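# Carry the carton-laden tray from coffee table to counter

## Task

Move the tray carrying three drink cartons from the coffee table onto the counter so that its entire bottom rests on the counter, with all three cartons upright on the tray. Then release it and back away. The robot must not topple or be left leaning, and the result only counts if it stays in place without the robot holding it.

## Robot and tools

ROBOT. A LinearBot: an omnidirectional base with a column about 1.75 m high. A carriage slides 1.0 m along the column (lift_m) and carries two identical six-joint arms, each ending in a two-finger gripper. Arm bases sit roughly 0.57 m + lift_m above the floor; carriage parts hang about 0.15 m lower. Reach is 0.78 m from the shoulder but only about 0.38 m downward below the arm base. A hand is about 0.16 m long, 0.1 m wide, 0.14 m when open. Parked arm: joints 1-6 = 0, 0.05, 0.05, 1.45, 0, 0; with both parked the footprint is about 0.95 m wide by 0.7 m long. The wheel motors are strong (7 N m). A loose object may occasionally get a brief push from outside.

CAMERAS. carriage_camera is fixed on the carriage, facing forward and tilted about 20 degrees down; left_wrist_camera and right_wrist_camera look out beyond the fingertips. The carriage camera and parked fingertips reach up to about 0.45 m above the arm bases. Calibration (K, distortion D, T_world_to_cam mapping the base frame to the camera, pos_world) is given in OpenCV conventions for 672x504 images; treat it as approximate, especially for wrist cameras on an extended arm.

FRAMES. Base frame: origin on the floor below the base centre, x ahead, y to the left, z up. left_hand and right_hand are reported in it as the midpoint between the finger pads; quat_wxyz rotates base axes into hand axes (hand z along the fingers, fingers open along hand y; an upright hand with joints 1, 5, 6 at 0 gives (1, 0, 0, 0)). Odometry frame is the base frame at scene start; base_odometry comes from wheel turns only, so slip shows up as motion. Heading is left-positive, within -3.142 to 3.142.

execute_actions. Argument actions: a list holding one action or none (empty = just report state and images). cameras: list of carriage_camera, left_wrist_camera, right_wrist_camera or all; omitted/null/all gives every camera, [] gives none. An action may contain base, joints or both; they start together and may finish at different times. base holds exactly one relative command, an offset from where the base last measured itself: translate_m (metres, forward positive, -2 to 2), strafe_m (metres, left positive, -2 to 2) or rotate_rad (radians, counter-clockwise positive, -6.3 to 6.3). joints is a single dictionary keyed by joint name, each value an absolute target: lift_m 0 to 1 m; for each side (left_/right_) joint1_rad -2.617 to 3.054 (yaw about vertical, 0 ahead, positive left), joint2_rad 0 to 3.141 (shoulder: 0 upper arm back and level, 1.57 vertical, 3.14 forward and level), joint3_rad 0 to 3.141 (elbow: 0 folded, 3.14 straight), joint4_rad -1.57 to 1.57 (wrist pitch, positive lifts fingertips), joint5_rad -1.57 to 1.57 (wrist yaw, positive swings fingertips to the RIGHT), joint6_rad -2.094 to 2.094 (roll about the finger axis, positive clockwise seen from the forearm), gripper_m 0 to 0.093 m pad gap. Joints left out may keep driving toward earlier targets without this showing in status. Unknown keys or out-of-range numbers reject the whole call with no motion. One action lasts at most 15 s. If a result reports a stop, any later execute_actions, wait or finished_scene in the same reply are skipped.

wait: seconds 0 to 10; commands nothing, returns state and images. zoom_image: camera name plus region [x0, y0, x1, y1] in pixels of that camera's latest full image (top-left origin, at most 504x504). finished_scene: scene = the current scene's number; ends it irreversibly after the last command has been held, and reports success. Replying without any tool call ends everything.

RESULTS. base_status and joint_status: done (reached; for the base, wheels turned the commanded amount even if slipping, and a 1-2 mm move may fall short yet say done); off_target (resting away from target, possibly still pushing); contact_stop or time_out (target dropped, holding current position). "joint command not followed" with a cause line means a self-collision check blocked that arm's targets (gripper still obeyed); named joints show not_followed and may be retried on later actions until valid targets arrive. on_its_own lists uncommanded behaviour; "held at" is the held target, not the actual position. motor_effort is percent of maximum, positive toward higher joint values, bracket = peak in the last action; readings carry a fixed bias (a few points plus up to half the value) and noise. Lift effort grows with load; if it keeps dropping while lowering, the hand or load is resting on something. drive_wheels (ignore sign) higher at rest than after free driving means the base is pushing on something. A holding gripper usually reads off_target. Motor temperatures are listed per arm in joint order. ARM HIT means a hard self-collision.

HEAT. Stretched arms heat quickly, even empty, and holding loads heats motors even while thinking. MOTOR HOT warns from 75 °C; at 90 °C that arm halts for 10 s (then that threshold is disabled 5 minutes); at 100 °C the arm goes limp and drops until cooled. Faults appear as OVER-TEMPERATURE FAULT; affected keys show limit_stop_at_motor_heat and must be re-sent.

CAUTIONS. Contact stops on base and lift trigger after impact, late or never; arms and grippers have none and spring to target once unblocked. After the arm touches something the base may roll up to 0.3 m more. If a drive is stopped by an obstacle, reverse about 0.2 m (or turn back) and repeat if still pressed; the reverse move itself can stop spuriously, so retry. The column can strike a table edge the base slides under; reversing into one can tip the robot. Tipping is likeliest with a high carriage, extended arms, loads, pulling, or abrupt stops; about 1.5 kg per hand with both arms forward can tip it, and only images reveal a lean. Hand readings drift at long reach; a level hand drops 10-17 cm under 1 kg, and a fully straight arm may not lift 1 kg. Grip force is about 45-60 N per pad. Never let the arms strike or press each other hard; to untangle a blocked arm, move it alone clear first, then the other. Avoid drops, slips, slams and heavy pushes, keep the cartons upright, and act efficiently since robot motion time matters.

Each tool is called after "Request:" as name([rows], argument=value, ...), one row to a line, values as JSON.

## Session

I'll start by looking at the current state and the camera images.

Request:
execute_actions(actions=[])

Scene clock: 0.00 s.
Motor temperatures (°C, as the motors report them): left_arm=[21 25 22 25 24 22] | right_arm=[23 23 23 23 23 25]
base_odometry: x=+0.000 y=+0.000 heading=+0.000 (m, m, rad; odometry frame)
base_status: not commanded
joint_positions: lift_m=+0.299 left_joint1_rad=+0.007 left_joint2_rad=+0.051 left_joint3_rad=+0.029 left_joint4_rad=+1.444 left_joint5_rad=-0.021 left_joint6_rad=-0.002 left_gripper_m=+0.094 right_joint1_rad=+0.001 right_joint2_rad=+0.073 right_joint3_rad=+0.068 right_joint4_rad=+1.487 right_joint5_rad=-0.006 right_joint6_rad=-0.018 right_gripper_m=+0.094
joint_status: not commanded
motor_effort: lift_m=+19 drive_wheels=+0 (%)
left_hand: x=+0.3152 y=+0.3225 z=+1.2753 quat_wxyz=(+0.997, -0.011, +0.074, +0.003) (m; base frame)
right_hand: x=+0.3002 y=-0.3176 z=+1.2870 quat_wxyz=(+0.999, -0.003, +0.044, -0.009) (m; base frame)
pictures: carriage_camera, left_wrist_camera, right_wrist_camera
Images, in order (width x height): carriage_camera 672x504, left_wrist_camera 672x504, right_wrist_camera 672x504.

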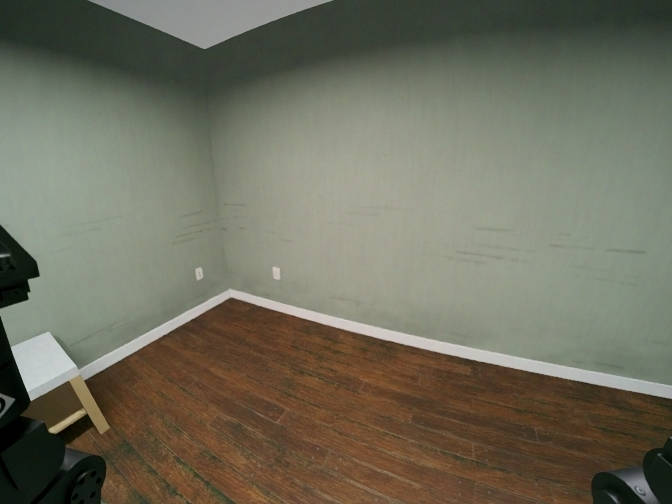

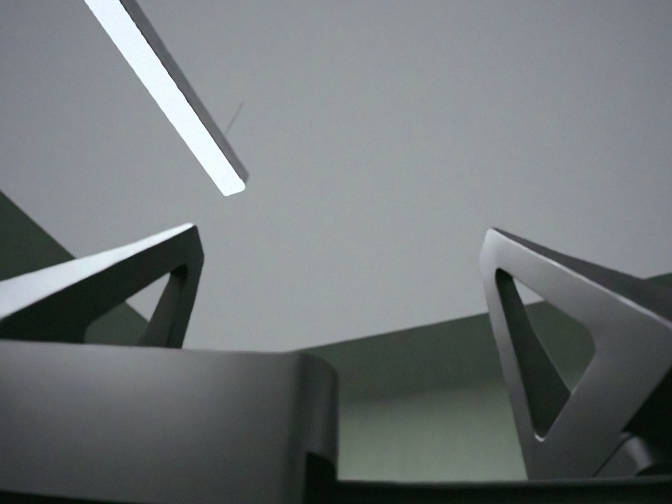

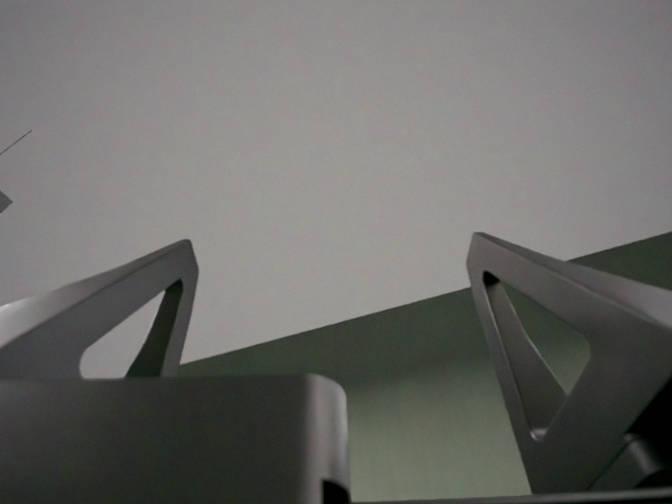

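Request:
execute_actions([
  {"base": {"rotate_rad": 1.0}},
], cameras=["carriage_camera"])

Scene clock: 3.40 s.
Motor temperatures (°C, as the motors report them): left_arm=[21 25 23 25 24 22] | right_arm=[23 24 23 23 23 25]
base_odometry: x=+0.000 y=+0.000 heading=+1.000 (m, m, rad; odometry frame)
base_status: done
joint_positions: lift_m=+0.299 left_joint1_rad=+0.007 left_joint2_rad=+0.051 left_joint3_rad=+0.029 left_joint4_rad=+1.444 left_joint5_rad=-0.021 left_joint6_rad=-0.002 left_gripper_m=+0.094 right_joint1_rad=+0.001 right_joint2_rad=+0.073 right_joint3_rad=+0.068 right_joint4_rad=+1.487 right_joint5_rad=-0.006 right_joint6_rad=-0.018 right_gripper_m=+0.094
joint_status: not commanded
motor_effort: lift_m=+19(19) drive_wheels=+8(19) (%)
left_hand: x=+0.3153 y=+0.3225 z=+1.2753 quat_wxyz=(+0.997, -0.011, +0.074, +0.003) (m; base frame)
right_hand: x=+0.3002 y=-0.3176 z=+1.2870 quat_wxyz=(+0.999, -0.003, +0.044, -0.009) (m; base frame)
pictures: carriage_camera
Images, in order (width x height): carriage_camera 672x504.

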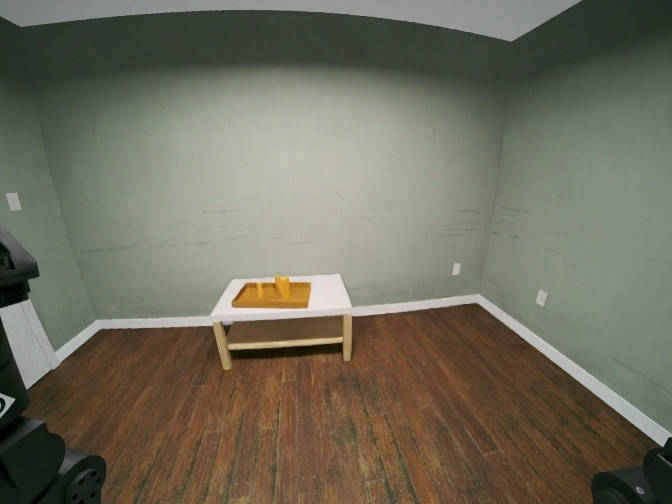

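Request:
zoom_image(camera="carriage_camera", region=[200, 250, 370, 380])

Region (200, 250, 370, 380) of carriage_camera's 672x504 image, scaled by 2.965, with more detail than that image has; it fills the top 385 rows of this view, and the rest is white.

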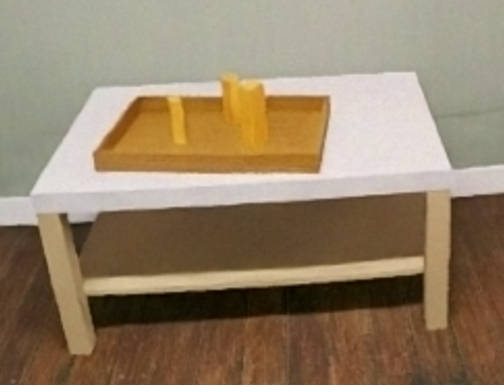

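Request:
execute_actions([
  {"base": {"rotate_rad": 1.6}},
], cameras=["carriage_camera"])

Scene clock: 7.80 s.
Motor temperatures (°C, as the motors report them): left_arm=[21 25 23 25 24 22] | right_arm=[23 24 24 23 23 25]
base_odometry: x=+0.000 y=+0.000 heading=+2.599 (m, m, rad; odometry frame)
base_status: done
joint_positions: lift_m=+0.299 left_joint1_rad=+0.007 left_joint2_rad=+0.051 left_joint3_rad=+0.029 left_joint4_rad=+1.444 left_joint5_rad=-0.021 left_joint6_rad=-0.002 left_gripper_m=+0.094 right_joint1_rad=+0.001 right_joint2_rad=+0.073 right_joint3_rad=+0.068 right_joint4_rad=+1.487 right_joint5_rad=-0.006 right_joint6_rad=-0.018 right_gripper_m=+0.094
joint_status: not commanded
motor_effort: lift_m=+19(19) drive_wheels=+8(19) (%)
left_hand: x=+0.3153 y=+0.3225 z=+1.2753 quat_wxyz=(+0.997, -0.011, +0.074, +0.003) (m; base frame)
right_hand: x=+0.3002 y=-0.3176 z=+1.2870 quat_wxyz=(+0.999, -0.003, +0.044, -0.009) (m; base frame)
pictures: carriage_camera
Images, in order (width x height): carriage_camera 672x504.

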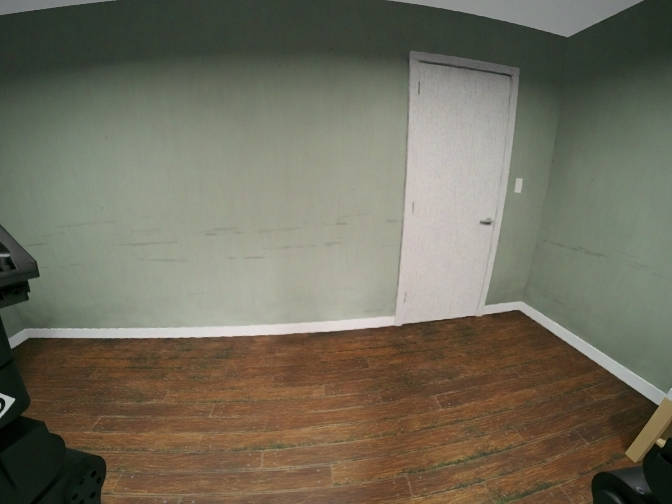

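Request:
execute_actions([
  {"base": {"rotate_rad": 1.6}},
], cameras=["carriage_camera"])

Scene clock: 11.37 s.
Motor temperatures (°C, as the motors report them): left_arm=[21 25 23 25 24 22] | right_arm=[23 24 24 23 23 25]
base_odometry: x=+0.000 y=+0.000 heading=-2.084 (m, m, rad; odometry frame)
base_status: done
joint_positions: lift_m=+0.299 left_joint1_rad=+0.007 left_joint2_rad=+0.051 left_joint3_rad=+0.029 left_joint4_rad=+1.444 left_joint5_rad=-0.021 left_joint6_rad=-0.002 left_gripper_m=+0.094 right_joint1_rad=+0.001 right_joint2_rad=+0.073 right_joint3_rad=+0.068 right_joint4_rad=+1.487 right_joint5_rad=-0.006 right_joint6_rad=-0.018 right_gripper_m=+0.095
joint_status: not commanded
motor_effort: lift_m=+18(19) drive_wheels=+8(17) (%)
left_hand: x=+0.3153 y=+0.3225 z=+1.2753 quat_wxyz=(+0.997, -0.011, +0.074, +0.003) (m; base frame)
right_hand: x=+0.3002 y=-0.3176 z=+1.2870 quat_wxyz=(+0.999, -0.003, +0.045, -0.009) (m; base frame)
pictures: carriage_camera
Images, in order (width x height): carriage_camera 672x504.

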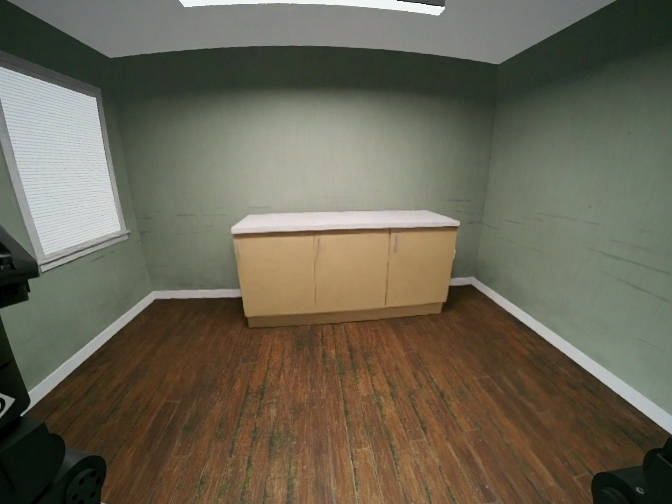

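Request:
zoom_image(camera="carriage_camera", region=[220, 190, 480, 340])

Region (220, 190, 480, 340) of carriage_camera's 672x504 image, scaled by 1.938, with more detail than that image has; it fills the top 291 rows of this view, and the rest is white.

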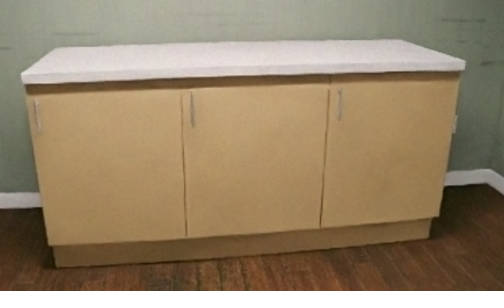

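Request:
execute_actions([
  {"base": {"rotate_rad": 3.11}},
], cameras=["carriage_camera"])

Request:
execute_actions([
  {"base": {"strafe_m": 0.46}},
], cameras=["carriage_camera"])

Scene clock: 49.13 s.
Motor temperatures (°C, as the motors report them): left_arm=[21 26 26 25 24 22] | right_arm=[23 25 26 23 23 25]
base_odometry: x=+0.000 y=+0.000 heading=+1.025 (m, m, rad; odometry frame)
base_status: done
joint_positions: lift_m=+0.299 left_joint1_rad=+0.007 left_joint2_rad=+0.051 left_joint3_rad=+0.029 left_joint4_rad=+1.438 left_joint5_rad=-0.021 left_joint6_rad=-0.002 left_gripper_m=+0.094 right_joint1_rad=+0.001 right_joint2_rad=+0.073 right_joint3_rad=+0.068 right_joint4_rad=+1.486 right_joint5_rad=-0.006 right_joint6_rad=-0.018 right_gripper_m=+0.095
joint_status: not commanded
motor_effort: lift_m=+19(18) drive_wheels=+8(20) (%)
left_hand: x=+0.3166 y=+0.3225 z=+1.2751 quat_wxyz=(+0.997, -0.011, +0.077, +0.003) (m; base frame)
right_hand: x=+0.3004 y=-0.3176 z=+1.2869 quat_wxyz=(+0.999, -0.003, +0.045, -0.009) (m; base frame)
pictures: carriage_camera
Images, in order (width x height): carriage_camera 672x504.

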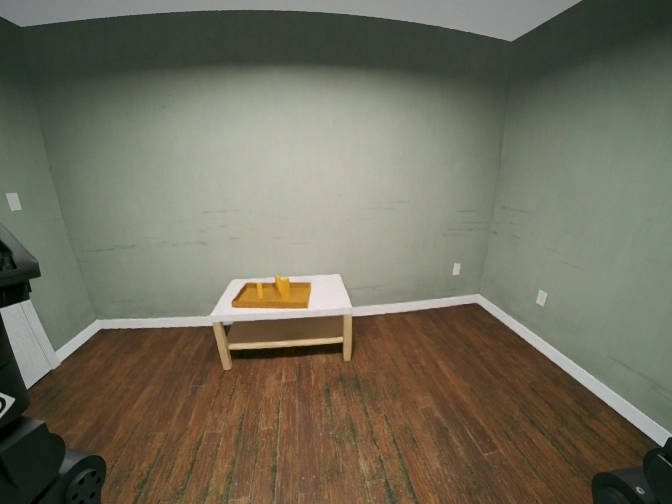

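Scene clock: 52.23 s.
Motor temperatures (°C, as the motors report them): left_arm=[21 26 26 25 24 22] | right_arm=[23 26 26 23 23 25]
base_odometry: x=-0.394 y=+0.238 heading=+1.026 (m, m, rad; odometry frame)
base_status: done
joint_positions: lift_m=+0.299 left_joint1_rad=+0.007 left_joint2_rad=+0.051 left_joint3_rad=+0.029 left_joint4_rad=+1.439 left_joint5_rad=-0.021 left_joint6_rad=-0.002 left_gripper_m=+0.094 right_joint1_rad=+0.001 right_joint2_rad=+0.073 right_joint3_rad=+0.068 right_joint4_rad=+1.486 right_joint5_rad=-0.006 right_joint6_rad=-0.018 right_gripper_m=+0.095
joint_status: not commanded
motor_effort: lift_m=+20(19) drive_wheels=-8(23) (%)
left_hand: x=+0.3165 y=+0.3225 z=+1.2751 quat_wxyz=(+0.997, -0.011, +0.077, +0.003) (m; base frame)
right_hand: x=+0.3004 y=-0.3176 z=+1.2869 quat_wxyz=(+0.999, -0.003, +0.045, -0.009) (m; base frame)
pictures: carriage_camera
Images, in order (width x height): carriage_camera 672x504.

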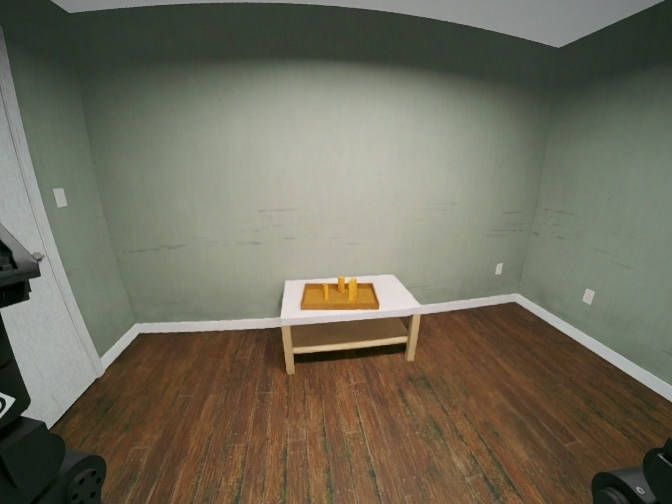

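Request:
execute_actions([
  {"base": {"translate_m": 0.8}},
], cameras=["carriage_camera"])

Scene clock: 57.47 s.
Motor temperatures (°C, as the motors report them): left_arm=[21 26 26 25 24 22] | right_arm=[23 26 27 23 23 25]
base_odometry: x=+0.020 y=+0.923 heading=+1.027 (m, m, rad; odometry frame)
base_status: done
joint_positions: lift_m=+0.299 left_joint1_rad=+0.007 left_joint2_rad=+0.051 left_joint3_rad=+0.029 left_joint4_rad=+1.441 left_joint5_rad=-0.021 left_joint6_rad=-0.002 left_gripper_m=+0.094 right_joint1_rad=+0.001 right_joint2_rad=+0.073 right_joint3_rad=+0.068 right_joint4_rad=+1.487 right_joint5_rad=-0.006 right_joint6_rad=-0.018 right_gripper_m=+0.095
joint_status: not commanded
motor_effort: lift_m=+18(20) drive_wheels=-6(20) (%)
left_hand: x=+0.3159 y=+0.3225 z=+1.2752 quat_wxyz=(+0.997, -0.011, +0.075, +0.003) (m; base frame)
right_hand: x=+0.3002 y=-0.3176 z=+1.2870 quat_wxyz=(+0.999, -0.003, +0.045, -0.009) (m; base frame)
pictures: carriage_camera
camera_calibration (this result's frames):
carriage_camera: T_world_to_cam=[[0.0456414, -0.998838, -0.0154756, 0.00831958], [-0.305134, 0.000811825, -0.952309, 1.26574], [0.951215, 0.0481869, -0.304742, 0.198178], [0, 0, 0, 1]] pos_world=[0.197331, -0.0022672, 1.2659]
Images, in order (width x height): carriage_camera 672x504.

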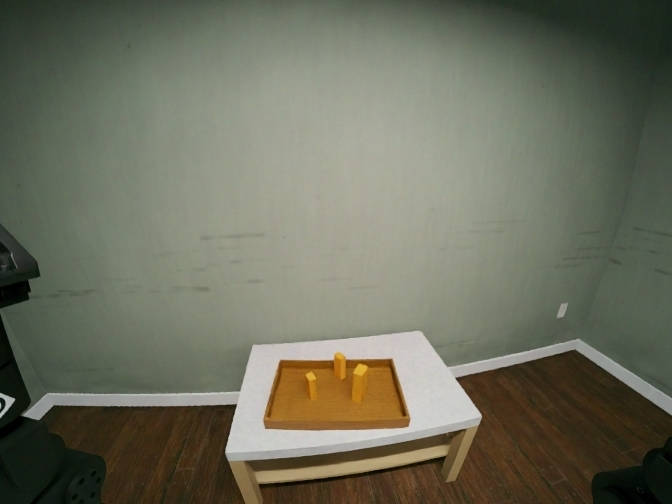

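Request:
zoom_image(camera="carriage_camera", region=[250, 335, 430, 445])

Region (250, 335, 430, 445) of carriage_camera's 672x504 image, scaled by 2.800, with more detail than that image has.

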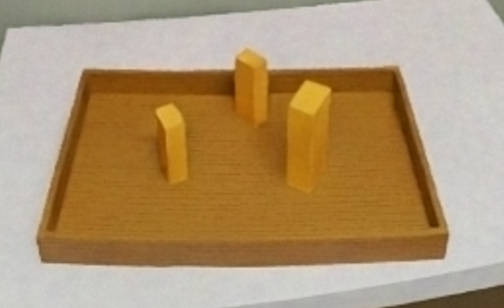

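Request:
execute_actions([
  {"base": {"rotate_rad": 0.05}, "joints": {"left_joint1_rad": -0.225, "left_joint2_rad": 2.44, "left_joint3_rad": 1.17, "left_joint4_rad": -0.30, "left_joint5_rad": 0, "left_joint6_rad": -0.225, "left_gripper_m": 0.07, "right_joint1_rad": 0.225, "right_joint2_rad": 2.44, "right_joint3_rad": 1.17, "right_joint4_rad": -0.30, "right_joint5_rad": 0, "right_joint6_rad": 0.225, "right_gripper_m": 0.07}},
])

Scene clock: 77.33 s.
Motor temperatures (°C, as the motors report them): left_arm=[21 27 27 26 24 22] | right_arm=[23 26 27 23 23 25]
base_odometry: x=+0.020 y=+0.923 heading=+1.076 (m, m, rad; odometry frame)
base_status: done
joint_positions: lift_m=+0.299 left_joint1_rad=-0.217 left_joint2_rad=+2.438 left_joint3_rad=+1.163 left_joint4_rad=-0.301 left_joint5_rad=-0.005 left_joint6_rad=-0.217 left_gripper_m=+0.070 right_joint1_rad=+0.220 right_joint2_rad=+2.436 right_joint3_rad=+1.165 right_joint4_rad=-0.291 right_joint5_rad=-0.003 right_joint6_rad=+0.221 right_gripper_m=+0.070
joint_status: all done
motor_effort: lift_m=+20(19) drive_wheels=-7(12) (%)
left_hand: x=+0.6171 y=+0.2443 z=+0.6721 quat_wxyz=(-0.002, +0.000, +1.000, +0.003) (m; base frame)
right_hand: x=+0.6204 y=-0.2412 z=+0.6730 quat_wxyz=(+0.004, +0.001, +1.000, +0.002) (m; base frame)
pictures: carriage_camera, left_wrist_camera, right_wrist_camera
camera_calibration (this result's frames):
carriage_camera: T_world_to_cam=[[0.0456414, -0.998838, -0.0154756, 0.00831938], [-0.305134, 0.000811825, -0.952309, 1.26573], [0.951215, 0.0481869, -0.304742, 0.198174], [0, 0, 0, 1]] pos_world=[0.197331, -0.0022672, 1.26589]
left_wrist_camera: T_world_to_cam=[[0.0159215, -0.999375, -0.0315679, 0.256026], [-0.812688, -0.0313267, 0.581857, 0.118499], [-0.582482, 0.0163908, -0.812678, 1.02733], [0, 0, 0, 1]] pos_world=[0.690628, 0.24274, 0.774022]
right_wrist_camera: T_world_to_cam=[[-0.00106224, -0.999656, 0.0262145, -0.261762], [-0.811348, 0.0161856, 0.584339, 0.1213], [-0.584562, -0.0206484, -0.811086, 1.02986], [0, 0, 0, 1]] pos_world=[0.700155, -0.24237, 0.771287]
Images, in order (width x height): carriage_camera 672x504, left_wrist_camera 672x504, right_wrist_camera 672x504.

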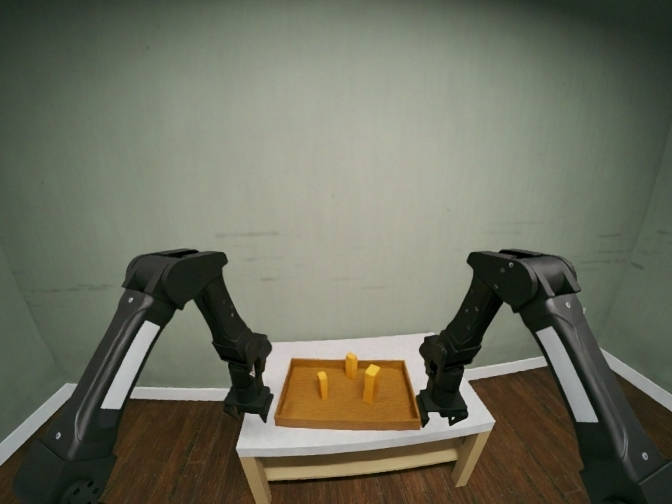

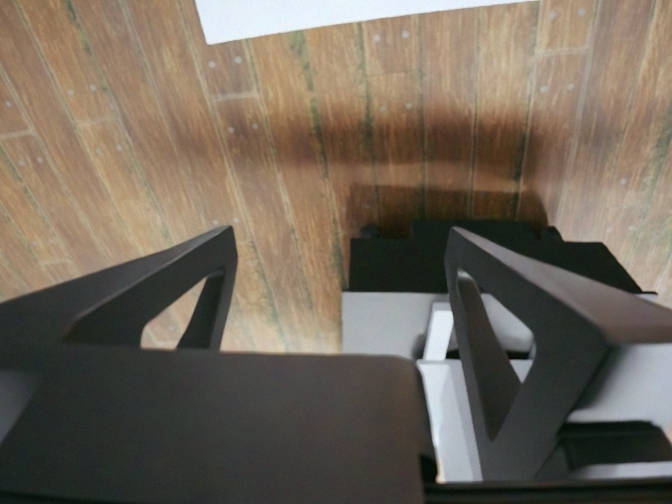

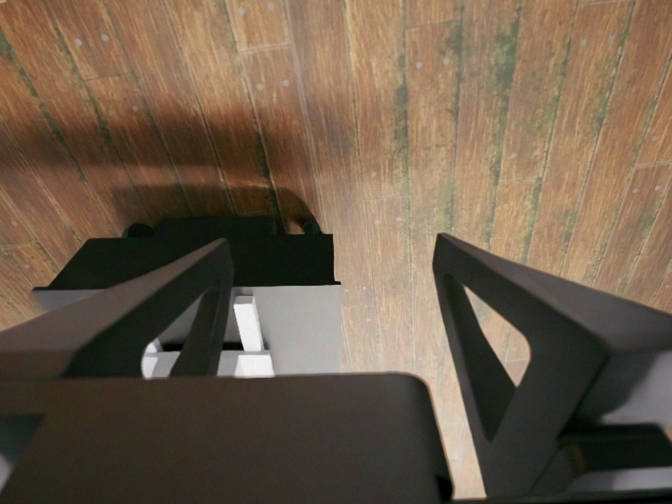

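Request:
zoom_image(camera="carriage_camera", region=[255, 335, 435, 445])

Region (255, 335, 435, 445) of carriage_camera's 672x504 image, scaled by 2.800, with more detail than that image has.

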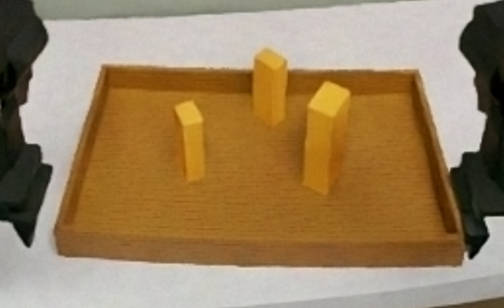

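Request:
execute_actions([
  {"base": {"translate_m": 0.267}, "joints": {"lift_m": 0.24}},
])

Scene clock: 84.83 s.
Motor temperatures (°C, as the motors report them): left_arm=[21 29 27 26 24 22] | right_arm=[23 29 27 23 23 25]
base_odometry: x=+0.147 y=+1.158 heading=+1.077 (m, m, rad; odometry frame)
base_status: done
joint_positions: lift_m=+0.240 left_joint1_rad=-0.218 left_joint2_rad=+2.441 left_joint3_rad=+1.163 left_joint4_rad=-0.303 left_joint5_rad=-0.004 left_joint6_rad=-0.217 left_gripper_m=+0.070 right_joint1_rad=+0.220 right_joint2_rad=+2.439 right_joint3_rad=+1.165 right_joint4_rad=-0.295 right_joint5_rad=-0.003 right_joint6_rad=+0.221 right_gripper_m=+0.070
joint_status: all done
motor_effort: lift_m=+18(19) drive_wheels=-9(23) (%)
left_hand: x=+0.6159 y=+0.2441 z=+0.6121 quat_wxyz=(-0.004, +0.001, +1.000, +0.003) (m; base frame)
right_hand: x=+0.6188 y=-0.2414 z=+0.6130 quat_wxyz=(+0.001, +0.000, +1.000, +0.002) (m; base frame)
pictures: carriage_camera, left_wrist_camera, right_wrist_camera
camera_calibration (this result's frames):
carriage_camera: T_world_to_cam=[[0.0456414, -0.998838, -0.0154756, 0.00740499], [-0.305134, 0.000811825, -0.952309, 1.20946], [0.951215, 0.0481869, -0.304742, 0.180168], [0, 0, 0, 1]] pos_world=[0.197331, -0.0022672, 1.2068]
left_wrist_camera: T_world_to_cam=[[0.0146474, -0.999375, -0.032164, 0.255099], [-0.810284, -0.0307112, 0.585232, 0.148686], [-0.585854, 0.0174898, -0.810228, 0.978199], [0, 0, 0, 1]] pos_world=[0.689823, 0.242397, 0.713753]
right_wrist_camera: T_world_to_cam=[[-0.000520775, -0.99962, 0.0275519, -0.261561], [-0.80786, 0.016659, 0.589139, 0.150054], [-0.589374, -0.0219513, -0.807562, 0.980769], [0, 0, 0, 1]] pos_world=[0.699127, -0.242432, 0.710836]
Images, in order (width x height): carriage_camera 672x504, left_wrist_camera 672x504, right_wrist_camera 672x504.

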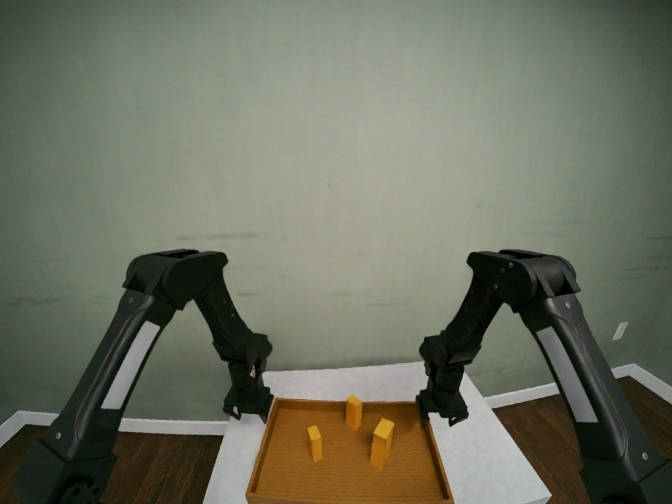

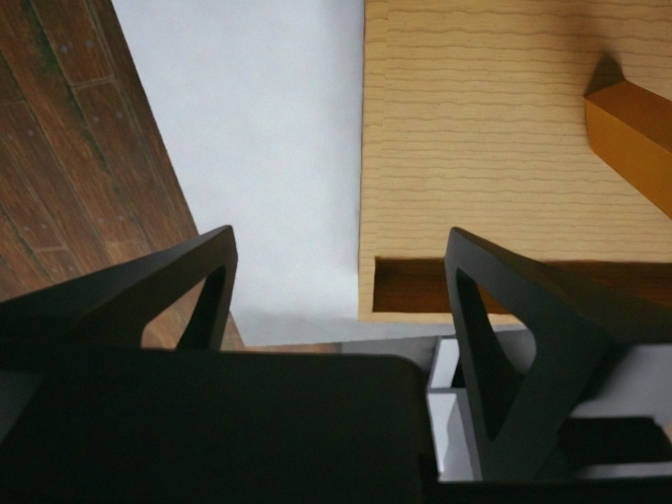

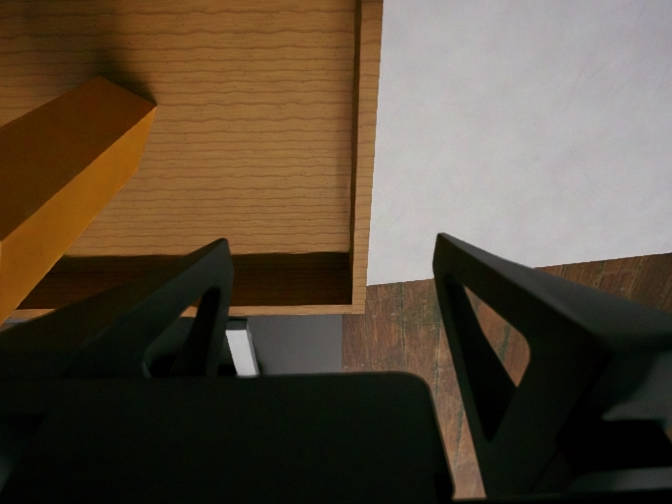

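Request:
zoom_image(camera="left_wrist_camera", region=[220, 0, 480, 350])

Request:
zoom_image(camera="right_wrist_camera", region=[210, 0, 470, 350])

Region (220, 0, 480, 350) of left_wrist_camera's 672x504 image, scaled by 1.440, with more detail than that image has; it fills the left 374 columns of this view, and the rest is white.

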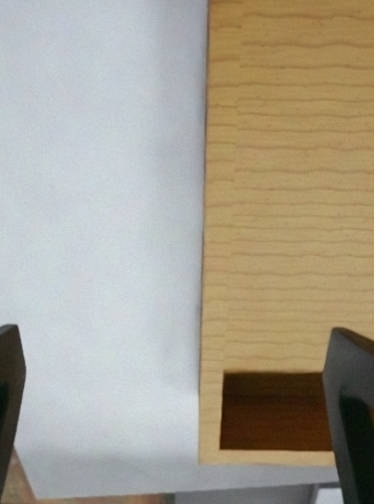

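Region (210, 0, 470, 350) of right_wrist_camera's 672x504 image, scaled by 1.440, with more detail than that image has; it fills the left 374 columns of this view, and the rest is white.

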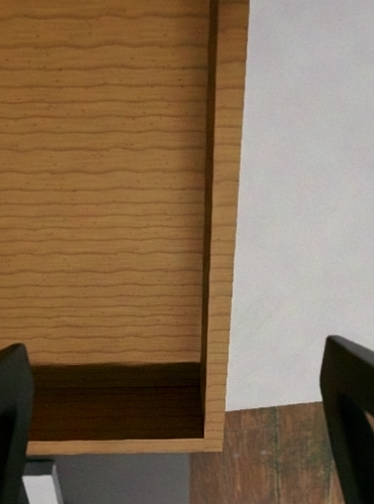

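Request:
execute_actions([
  {"base": {"strafe_m": -0.02}, "joints": {"lift_m": 0.15}},
])

Scene clock: 95.57 s.
Motor temperatures (°C, as the motors report them): left_arm=[21 32 26 26 24 22] | right_arm=[23 33 27 23 23 25]
base_odometry: x=+0.164 y=+1.149 heading=+1.078 (m, m, rad; odometry frame)
base_status: done
joint_positions: lift_m=+0.150 left_joint1_rad=-0.221 left_joint2_rad=+2.441 left_joint3_rad=+1.163 left_joint4_rad=-0.301 left_joint5_rad=-0.003 left_joint6_rad=-0.217 left_gripper_m=+0.070 right_joint1_rad=+0.225 right_joint2_rad=+2.438 right_joint3_rad=+1.165 right_joint4_rad=-0.295 right_joint5_rad=-0.003 right_joint6_rad=+0.221 right_gripper_m=+0.070
joint_status: all done
motor_effort: lift_m=+18(19) drive_wheels=+6(14) (%)
left_hand: x=+0.6161 y=+0.2430 z=+0.5221 quat_wxyz=(-0.003, +0.002, +1.000, +0.002) (m; base frame)
right_hand: x=+0.6184 y=-0.2400 z=+0.5231 quat_wxyz=(+0.001, -0.002, +1.000, +0.002) (m; base frame)
pictures: carriage_camera, left_wrist_camera, right_wrist_camera
camera_calibration (this result's frames):
carriage_camera: T_world_to_cam=[[0.0456414, -0.998838, -0.0154756, 0.00601186], [-0.305134, 0.000811825, -0.952309, 1.12373], [0.951215, 0.0481869, -0.304742, 0.152735], [0, 0, 0, 1]] pos_world=[0.197331, -0.0022672, 1.11678]
left_wrist_camera: T_world_to_cam=[[0.0120388, -0.999447, -0.0309825, 0.252072], [-0.811353, -0.0278735, 0.583891, 0.202191], [-0.584432, 0.0181083, -0.81124, 0.904914], [0, 0, 0, 1]] pos_world=[0.689875, 0.241182, 0.623855]
right_wrist_camera: T_world_to_cam=[[0.00367385, -0.999614, 0.0275519, -0.260237], [-0.807923, 0.0132689, 0.589139, 0.201966], [-0.589277, -0.0244242, -0.807562, 0.907369], [0, 0, 0, 1]] pos_world=[0.69882, -0.240655, 0.620941]
Images, in order (width x height): carriage_camera 672x504, left_wrist_camera 672x504, right_wrist_camera 672x504.

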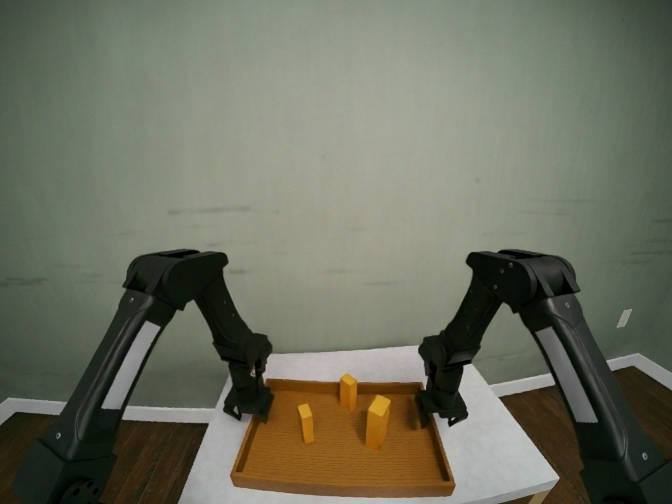

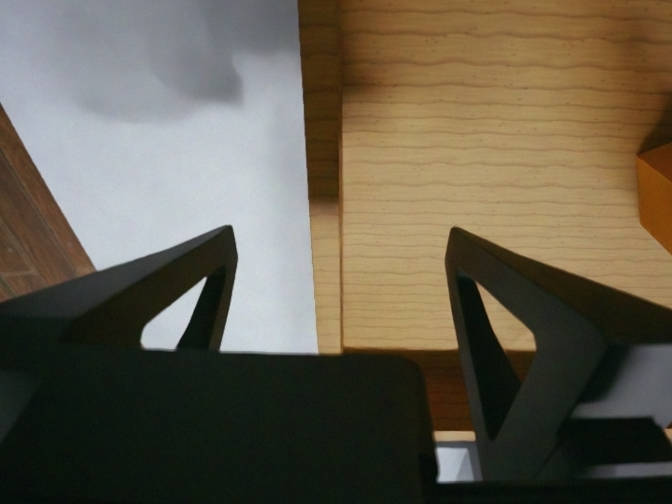

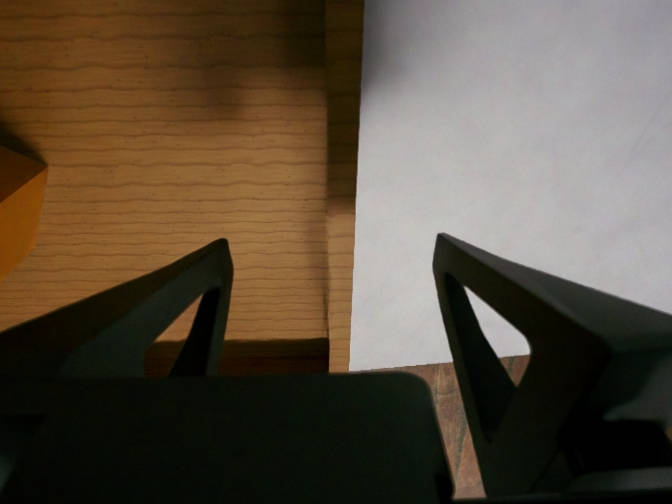

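Request:
execute_actions([
  {"joints": {"lift_m": 0.105, "left_joint1_rad": -0.203, "left_joint6_rad": -0.21, "right_joint1_rad": 0.208, "right_joint6_rad": 0.215, "left_gripper_m": 0.05, "right_gripper_m": 0.05}},
])

Scene clock: 97.43 s.
Motor temperatures (°C, as the motors report them): left_arm=[21 32 26 26 24 22] | right_arm=[23 33 27 23 23 25]
base_odometry: x=+0.164 y=+1.149 heading=+1.078 (m, m, rad; odometry frame)
base_status: not commanded
joint_positions: lift_m=+0.105 left_joint1_rad=-0.211 left_joint2_rad=+2.443 left_joint3_rad=+1.163 left_joint4_rad=-0.300 left_joint5_rad=-0.003 left_joint6_rad=-0.211 left_gripper_m=+0.050 right_joint1_rad=+0.213 right_joint2_rad=+2.439 right_joint3_rad=+1.165 right_joint4_rad=-0.296 right_joint5_rad=-0.003 right_joint6_rad=+0.215 right_gripper_m=+0.050
joint_status: all done
motor_effort: lift_m=+19(19) drive_wheels=+6(6) (%)
left_hand: x=+0.6162 y=+0.2462 z=+0.4763 quat_wxyz=(-0.004, +0.000, +1.000, +0.002) (m; base frame)
right_hand: x=+0.6190 y=-0.2439 z=+0.4779 quat_wxyz=(+0.000, +0.001, +1.000, +0.002) (m; base frame)
pictures: carriage_camera, left_wrist_camera, right_wrist_camera
camera_calibration (this result's frames):
carriage_camera: T_world_to_cam=[[0.0456414, -0.998838, -0.0154756, 0.00531546], [-0.305134, 0.000811825, -0.952309, 1.08088], [0.951215, 0.0481869, -0.304742, 0.139021], [0, 0, 0, 1]] pos_world=[0.197331, -0.0022672, 1.07178]
left_wrist_camera: T_world_to_cam=[[0.0154125, -0.999401, -0.0310013, 0.251741], [-0.810099, -0.030655, 0.585491, 0.228224], [-0.586091, 0.0160902, -0.810086, 0.868768], [0, 0, 0, 1]] pos_world=[0.690181, 0.244607, 0.577958]
right_wrist_camera: T_world_to_cam=[[-0.0016344, -0.999612, 0.0278051, -0.259813], [-0.807193, 0.0177317, 0.590022, 0.229353], [-0.590286, -0.0214797, -0.806909, 0.872093], [0, 0, 0, 1]] pos_world=[0.699491, -0.245047, 0.5756]
Images, in order (width x height): carriage_camera 672x504, left_wrist_camera 672x504, right_wrist_camera 672x504.

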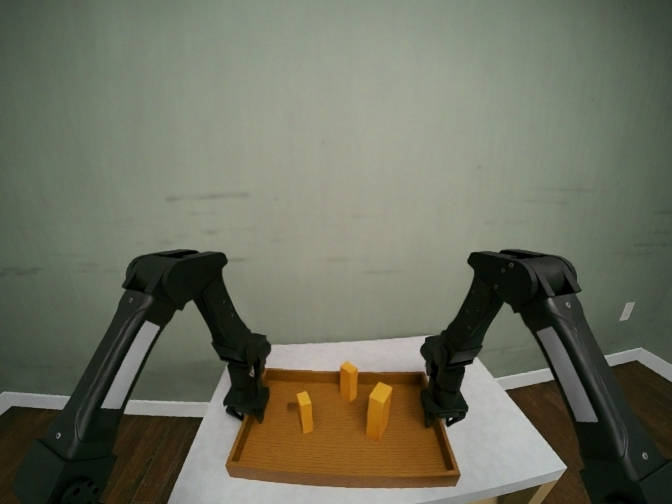

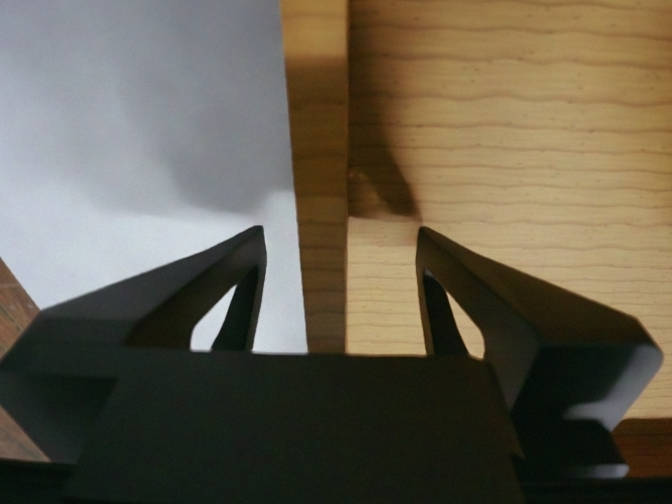

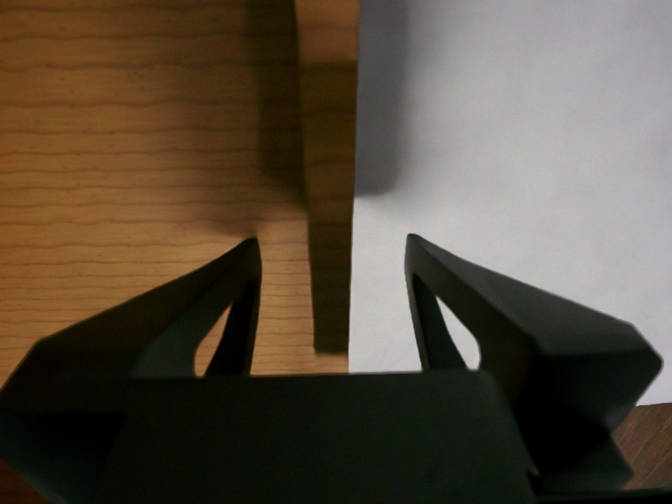

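Request:
execute_actions([
  {"joints": {"lift_m": 0.096, "left_joint1_rad": -0.188, "left_gripper_m": 0.035, "right_gripper_m": 0.035}},
], cameras=["left_wrist_camera", "right_wrist_camera"])

Scene clock: 99.03 s.
Motor temperatures (°C, as the motors report them): left_arm=[21 32 26 26 24 22] | right_arm=[23 34 27 23 23 25]
base_odometry: x=+0.164 y=+1.149 heading=+1.078 (m, m, rad; odometry frame)
base_status: not commanded
joint_positions: lift_m=+0.096 left_joint1_rad=-0.199 left_joint2_rad=+2.432 left_joint3_rad=+1.163 left_joint4_rad=-0.305 left_joint5_rad=+0.016 left_joint6_rad=-0.211 left_gripper_m=+0.035 right_joint1_rad=+0.213 right_joint2_rad=+2.439 right_joint3_rad=+1.165 right_joint4_rad=-0.297 right_joint5_rad=-0.004 right_joint6_rad=+0.215 right_gripper_m=+0.035
joint_status: all done
motor_effort: lift_m=+18(18) drive_wheels=+6(7) (%)
left_hand: x=+0.6186 y=+0.2469 z=+0.4713 quat_wxyz=(-0.003, -0.006, +1.000, -0.007) (m; base frame)
right_hand: x=+0.6187 y=-0.2439 z=+0.4690 quat_wxyz=(+0.000, +0.001, +1.000, +0.002) (m; base frame)
pictures: left_wrist_camera, right_wrist_camera
camera_calibration (this result's frames):
left_wrist_camera: T_world_to_cam=[[0.0277908, -0.999551, -0.0112459, 0.235312], [-0.811435, -0.0291279, 0.583716, 0.234454], [-0.583781, -0.00709661, -0.81188, 0.871218], [0, 0, 0, 1]] pos_world=[0.692305, 0.248219, 0.573116]
right_wrist_camera: T_world_to_cam=[[-0.00159876, -0.999626, 0.0273037, -0.259289], [-0.806437, 0.017434, 0.591063, 0.233298], [-0.591318, -0.0210738, -0.806163, 0.865165], [0, 0, 0, 1]] pos_world=[0.699313, -0.245027, 0.56665]
Images, in order (width x height): left_wrist_camera 672x504, right_wrist_camera 672x504.

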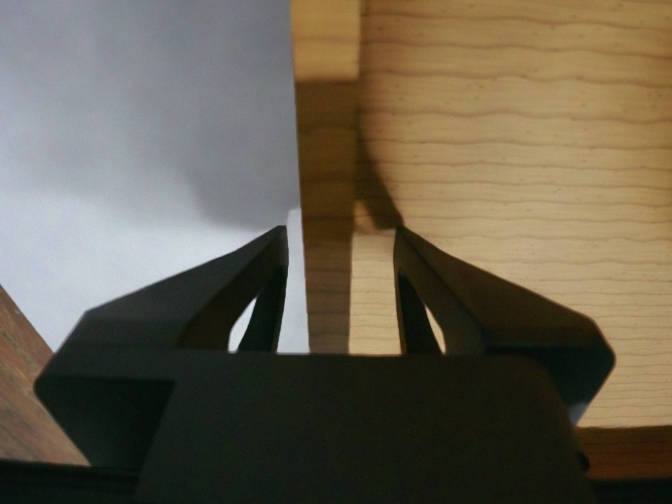

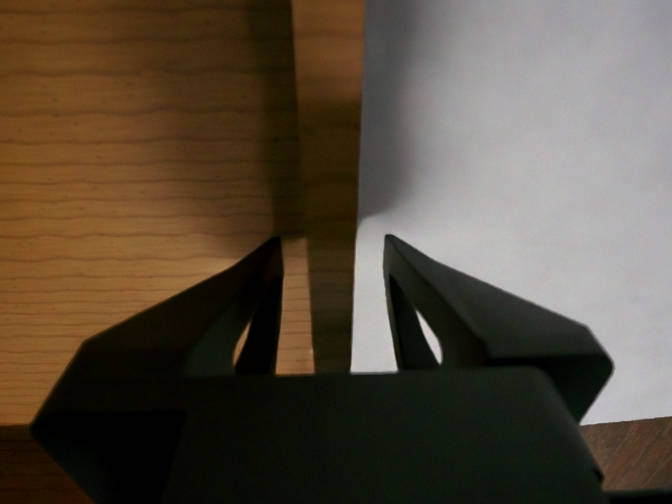

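Request:
execute_actions([
  {"joints": {"lift_m": 0.101, "left_gripper_m": 0.022, "right_gripper_m": 0.022}},
], cameras=[])

Request:
execute_actions([
  {"joints": {"left_gripper_m": 0.0, "right_gripper_m": 0.0}},
])

Scene clock: 100.53 s.
Motor temperatures (°C, as the motors report them): left_arm=[21 33 26 26 24 22] | right_arm=[23 34 27 23 23 25]
base_odometry: x=+0.164 y=+1.149 heading=+1.078 (m, m, rad; odometry frame)
base_status: not commanded
joint_positions: lift_m=+0.101 left_joint1_rad=-0.198 left_joint2_rad=+2.435 left_joint3_rad=+1.163 left_joint4_rad=-0.302 left_joint5_rad=+0.008 left_joint6_rad=-0.211 left_gripper_m=+0.022 right_joint1_rad=+0.213 right_joint2_rad=+2.437 right_joint3_rad=+1.165 right_joint4_rad=-0.297 right_joint5_rad=-0.004 right_joint6_rad=+0.215 right_gripper_m=+0.022
joint_status: all done
motor_effort: lift_m=+19(22) drive_wheels=+6(7) (%)
left_hand: x=+0.6188 y=+0.2486 z=+0.4752 quat_wxyz=(-0.002, -0.007, +1.000, -0.004) (m; base frame)
right_hand: x=+0.6193 y=-0.2438 z=+0.4746 quat_wxyz=(+0.000, +0.001, +1.000, +0.002) (m; base frame)
pictures: none
No camera images: the call's "cameras" was empty. Leave "cameras" out to get every camera's image.

Scene clock: 101.03 s.
Motor temperatures (°C, as the motors report them): left_arm=[21 33 26 26 24 22] | right_arm=[23 34 27 23 23 25]
base_odometry: x=+0.164 y=+1.149 heading=+1.078 (m, m, rad; odometry frame)
base_status: not commanded
joint_positions: lift_m=+0.101 left_joint1_rad=-0.198 left_joint2_rad=+2.435 left_joint3_rad=+1.163 left_joint4_rad=-0.301 left_joint5_rad=+0.005 left_joint6_rad=-0.210 left_gripper_m=+0.009 right_joint1_rad=+0.213 right_joint2_rad=+2.437 right_joint3_rad=+1.165 right_joint4_rad=-0.295 right_joint5_rad=-0.005 right_joint6_rad=+0.220 right_gripper_m=+0.009
joint_status: left_gripper_m off_target (ended at +0.009, target +0.000); right_gripper_m off_target (ended at +0.009, target +0.000)
motor_effort: lift_m=+19(19) drive_wheels=+6(6) (%)
left_hand: x=+0.6191 y=+0.2490 z=+0.4752 quat_wxyz=(-0.002, -0.006, +1.000, -0.002) (m; base frame)
right_hand: x=+0.6197 y=-0.2434 z=+0.4746 quat_wxyz=(+0.001, +0.003, +1.000, +0.003) (m; base frame)
pictures: carriage_camera, left_wrist_camera, right_wrist_camera
camera_calibration (this result's frames):
carriage_camera: T_world_to_cam=[[0.0456414, -0.998838, -0.0154756, 0.00525488], [-0.305134, 0.000811825, -0.952309, 1.07715], [0.951215, 0.0481869, -0.304742, 0.137828], [0, 0, 0, 1]] pos_world=[0.197331, -0.0022672, 1.06787]
left_wrist_camera: T_world_to_cam=[[0.0278115, -0.99939, -0.0211057, 0.242092], [-0.81306, -0.0348989, 0.581133, 0.236296], [-0.581515, 0.000998082, -0.813535, 0.872052], [0, 0, 0, 1]] pos_world=[0.692501, 0.24932, 0.577235]
right_wrist_camera: T_world_to_cam=[[-0.00626054, -0.999668, 0.024989, -0.254989], [-0.808347, 0.0197701, 0.588374, 0.233792], [-0.588672, -0.0165163, -0.808203, 0.87066], [0, 0, 0, 1]] pos_world=[0.699923, -0.245147, 0.572485]
Images, in order (width x height): carriage_camera 672x504, left_wrist_camera 672x504, right_wrist_camera 672x504.

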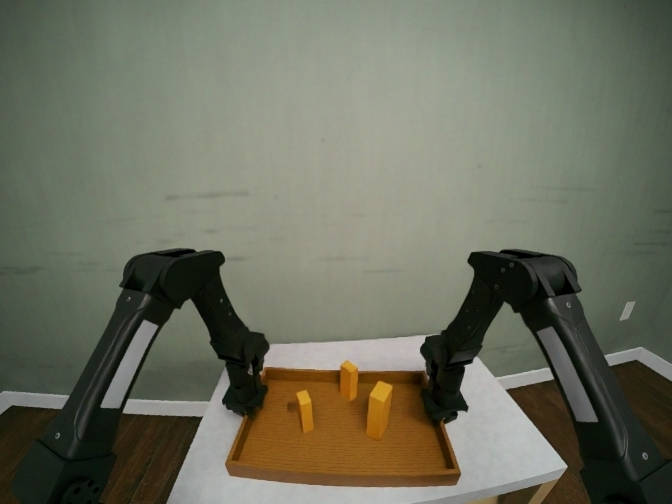

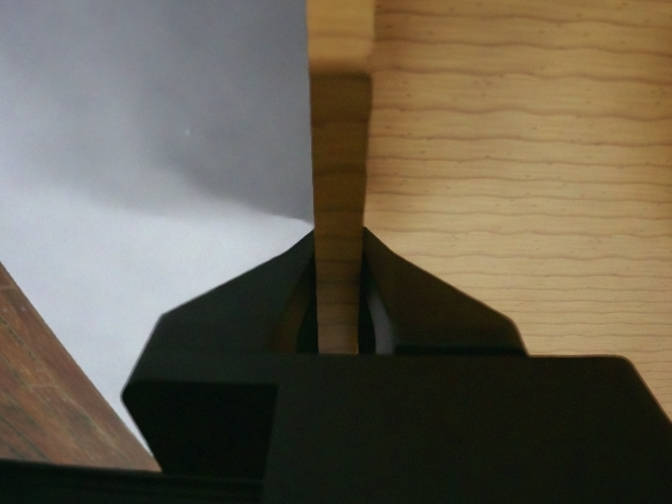

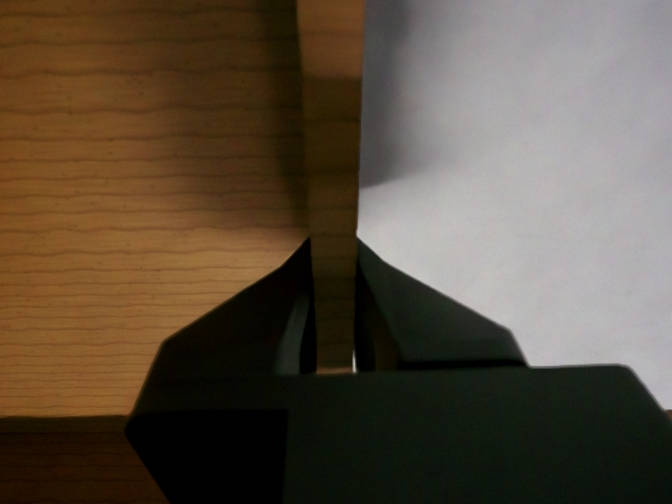

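Both grippers are holding. I'll lift a little to see how much the arms sag.

Request:
execute_actions([
  {"joints": {"lift_m": 0.125}},
], cameras=["carriage_camera"])

Scene clock: 102.33 s.
Motor temperatures (°C, as the motors report them): left_arm=[21 33 26 26 24 22] | right_arm=[23 35 27 23 23 25]
base_odometry: x=+0.164 y=+1.149 heading=+1.078 (m, m, rad; odometry frame)
base_status: not commanded
joint_positions: lift_m=+0.125 left_joint1_rad=-0.198 left_joint2_rad=+2.464 left_joint3_rad=+1.163 left_joint4_rad=-0.299 left_joint5_rad=+0.020 left_joint6_rad=-0.210 left_gripper_m=+0.009 right_joint1_rad=+0.213 right_joint2_rad=+2.466 right_joint3_rad=+1.165 right_joint4_rad=-0.294 right_joint5_rad=-0.012 right_joint6_rad=+0.220 right_gripper_m=+0.009
joint_status: all done
motor_effort: lift_m=+21(24) drive_wheels=+6(7) (%)
left_hand: x=+0.6106 y=+0.2482 z=+0.4893 quat_wxyz=(-0.016, -0.006, +1.000, -0.007) (m; base frame)
right_hand: x=+0.6114 y=-0.2440 z=+0.4890 quat_wxyz=(-0.013, +0.003, +1.000, +0.003) (m; base frame)
pictures: carriage_camera
camera_calibration (this result's frames):
carriage_camera: T_world_to_cam=[[0.0456414, -0.998838, -0.0154756, 0.00562243], [-0.305134, 0.000811825, -0.952309, 1.09977], [0.951215, 0.0481869, -0.304742, 0.145066], [0, 0, 0, 1]] pos_world=[0.197331, -0.0022672, 1.09162]
Images, in order (width x height): carriage_camera 672x504.

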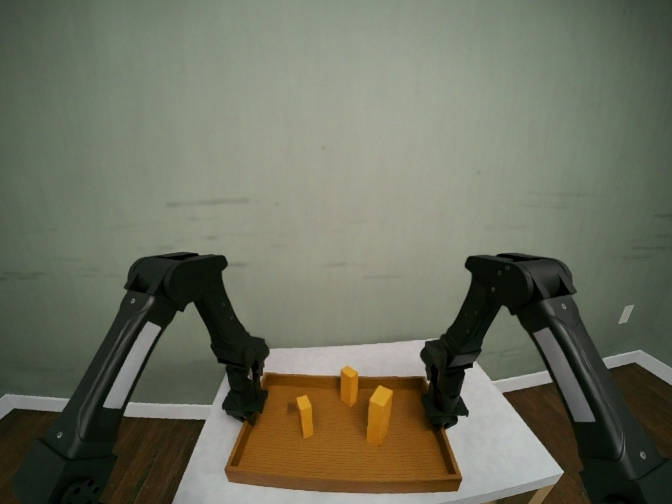

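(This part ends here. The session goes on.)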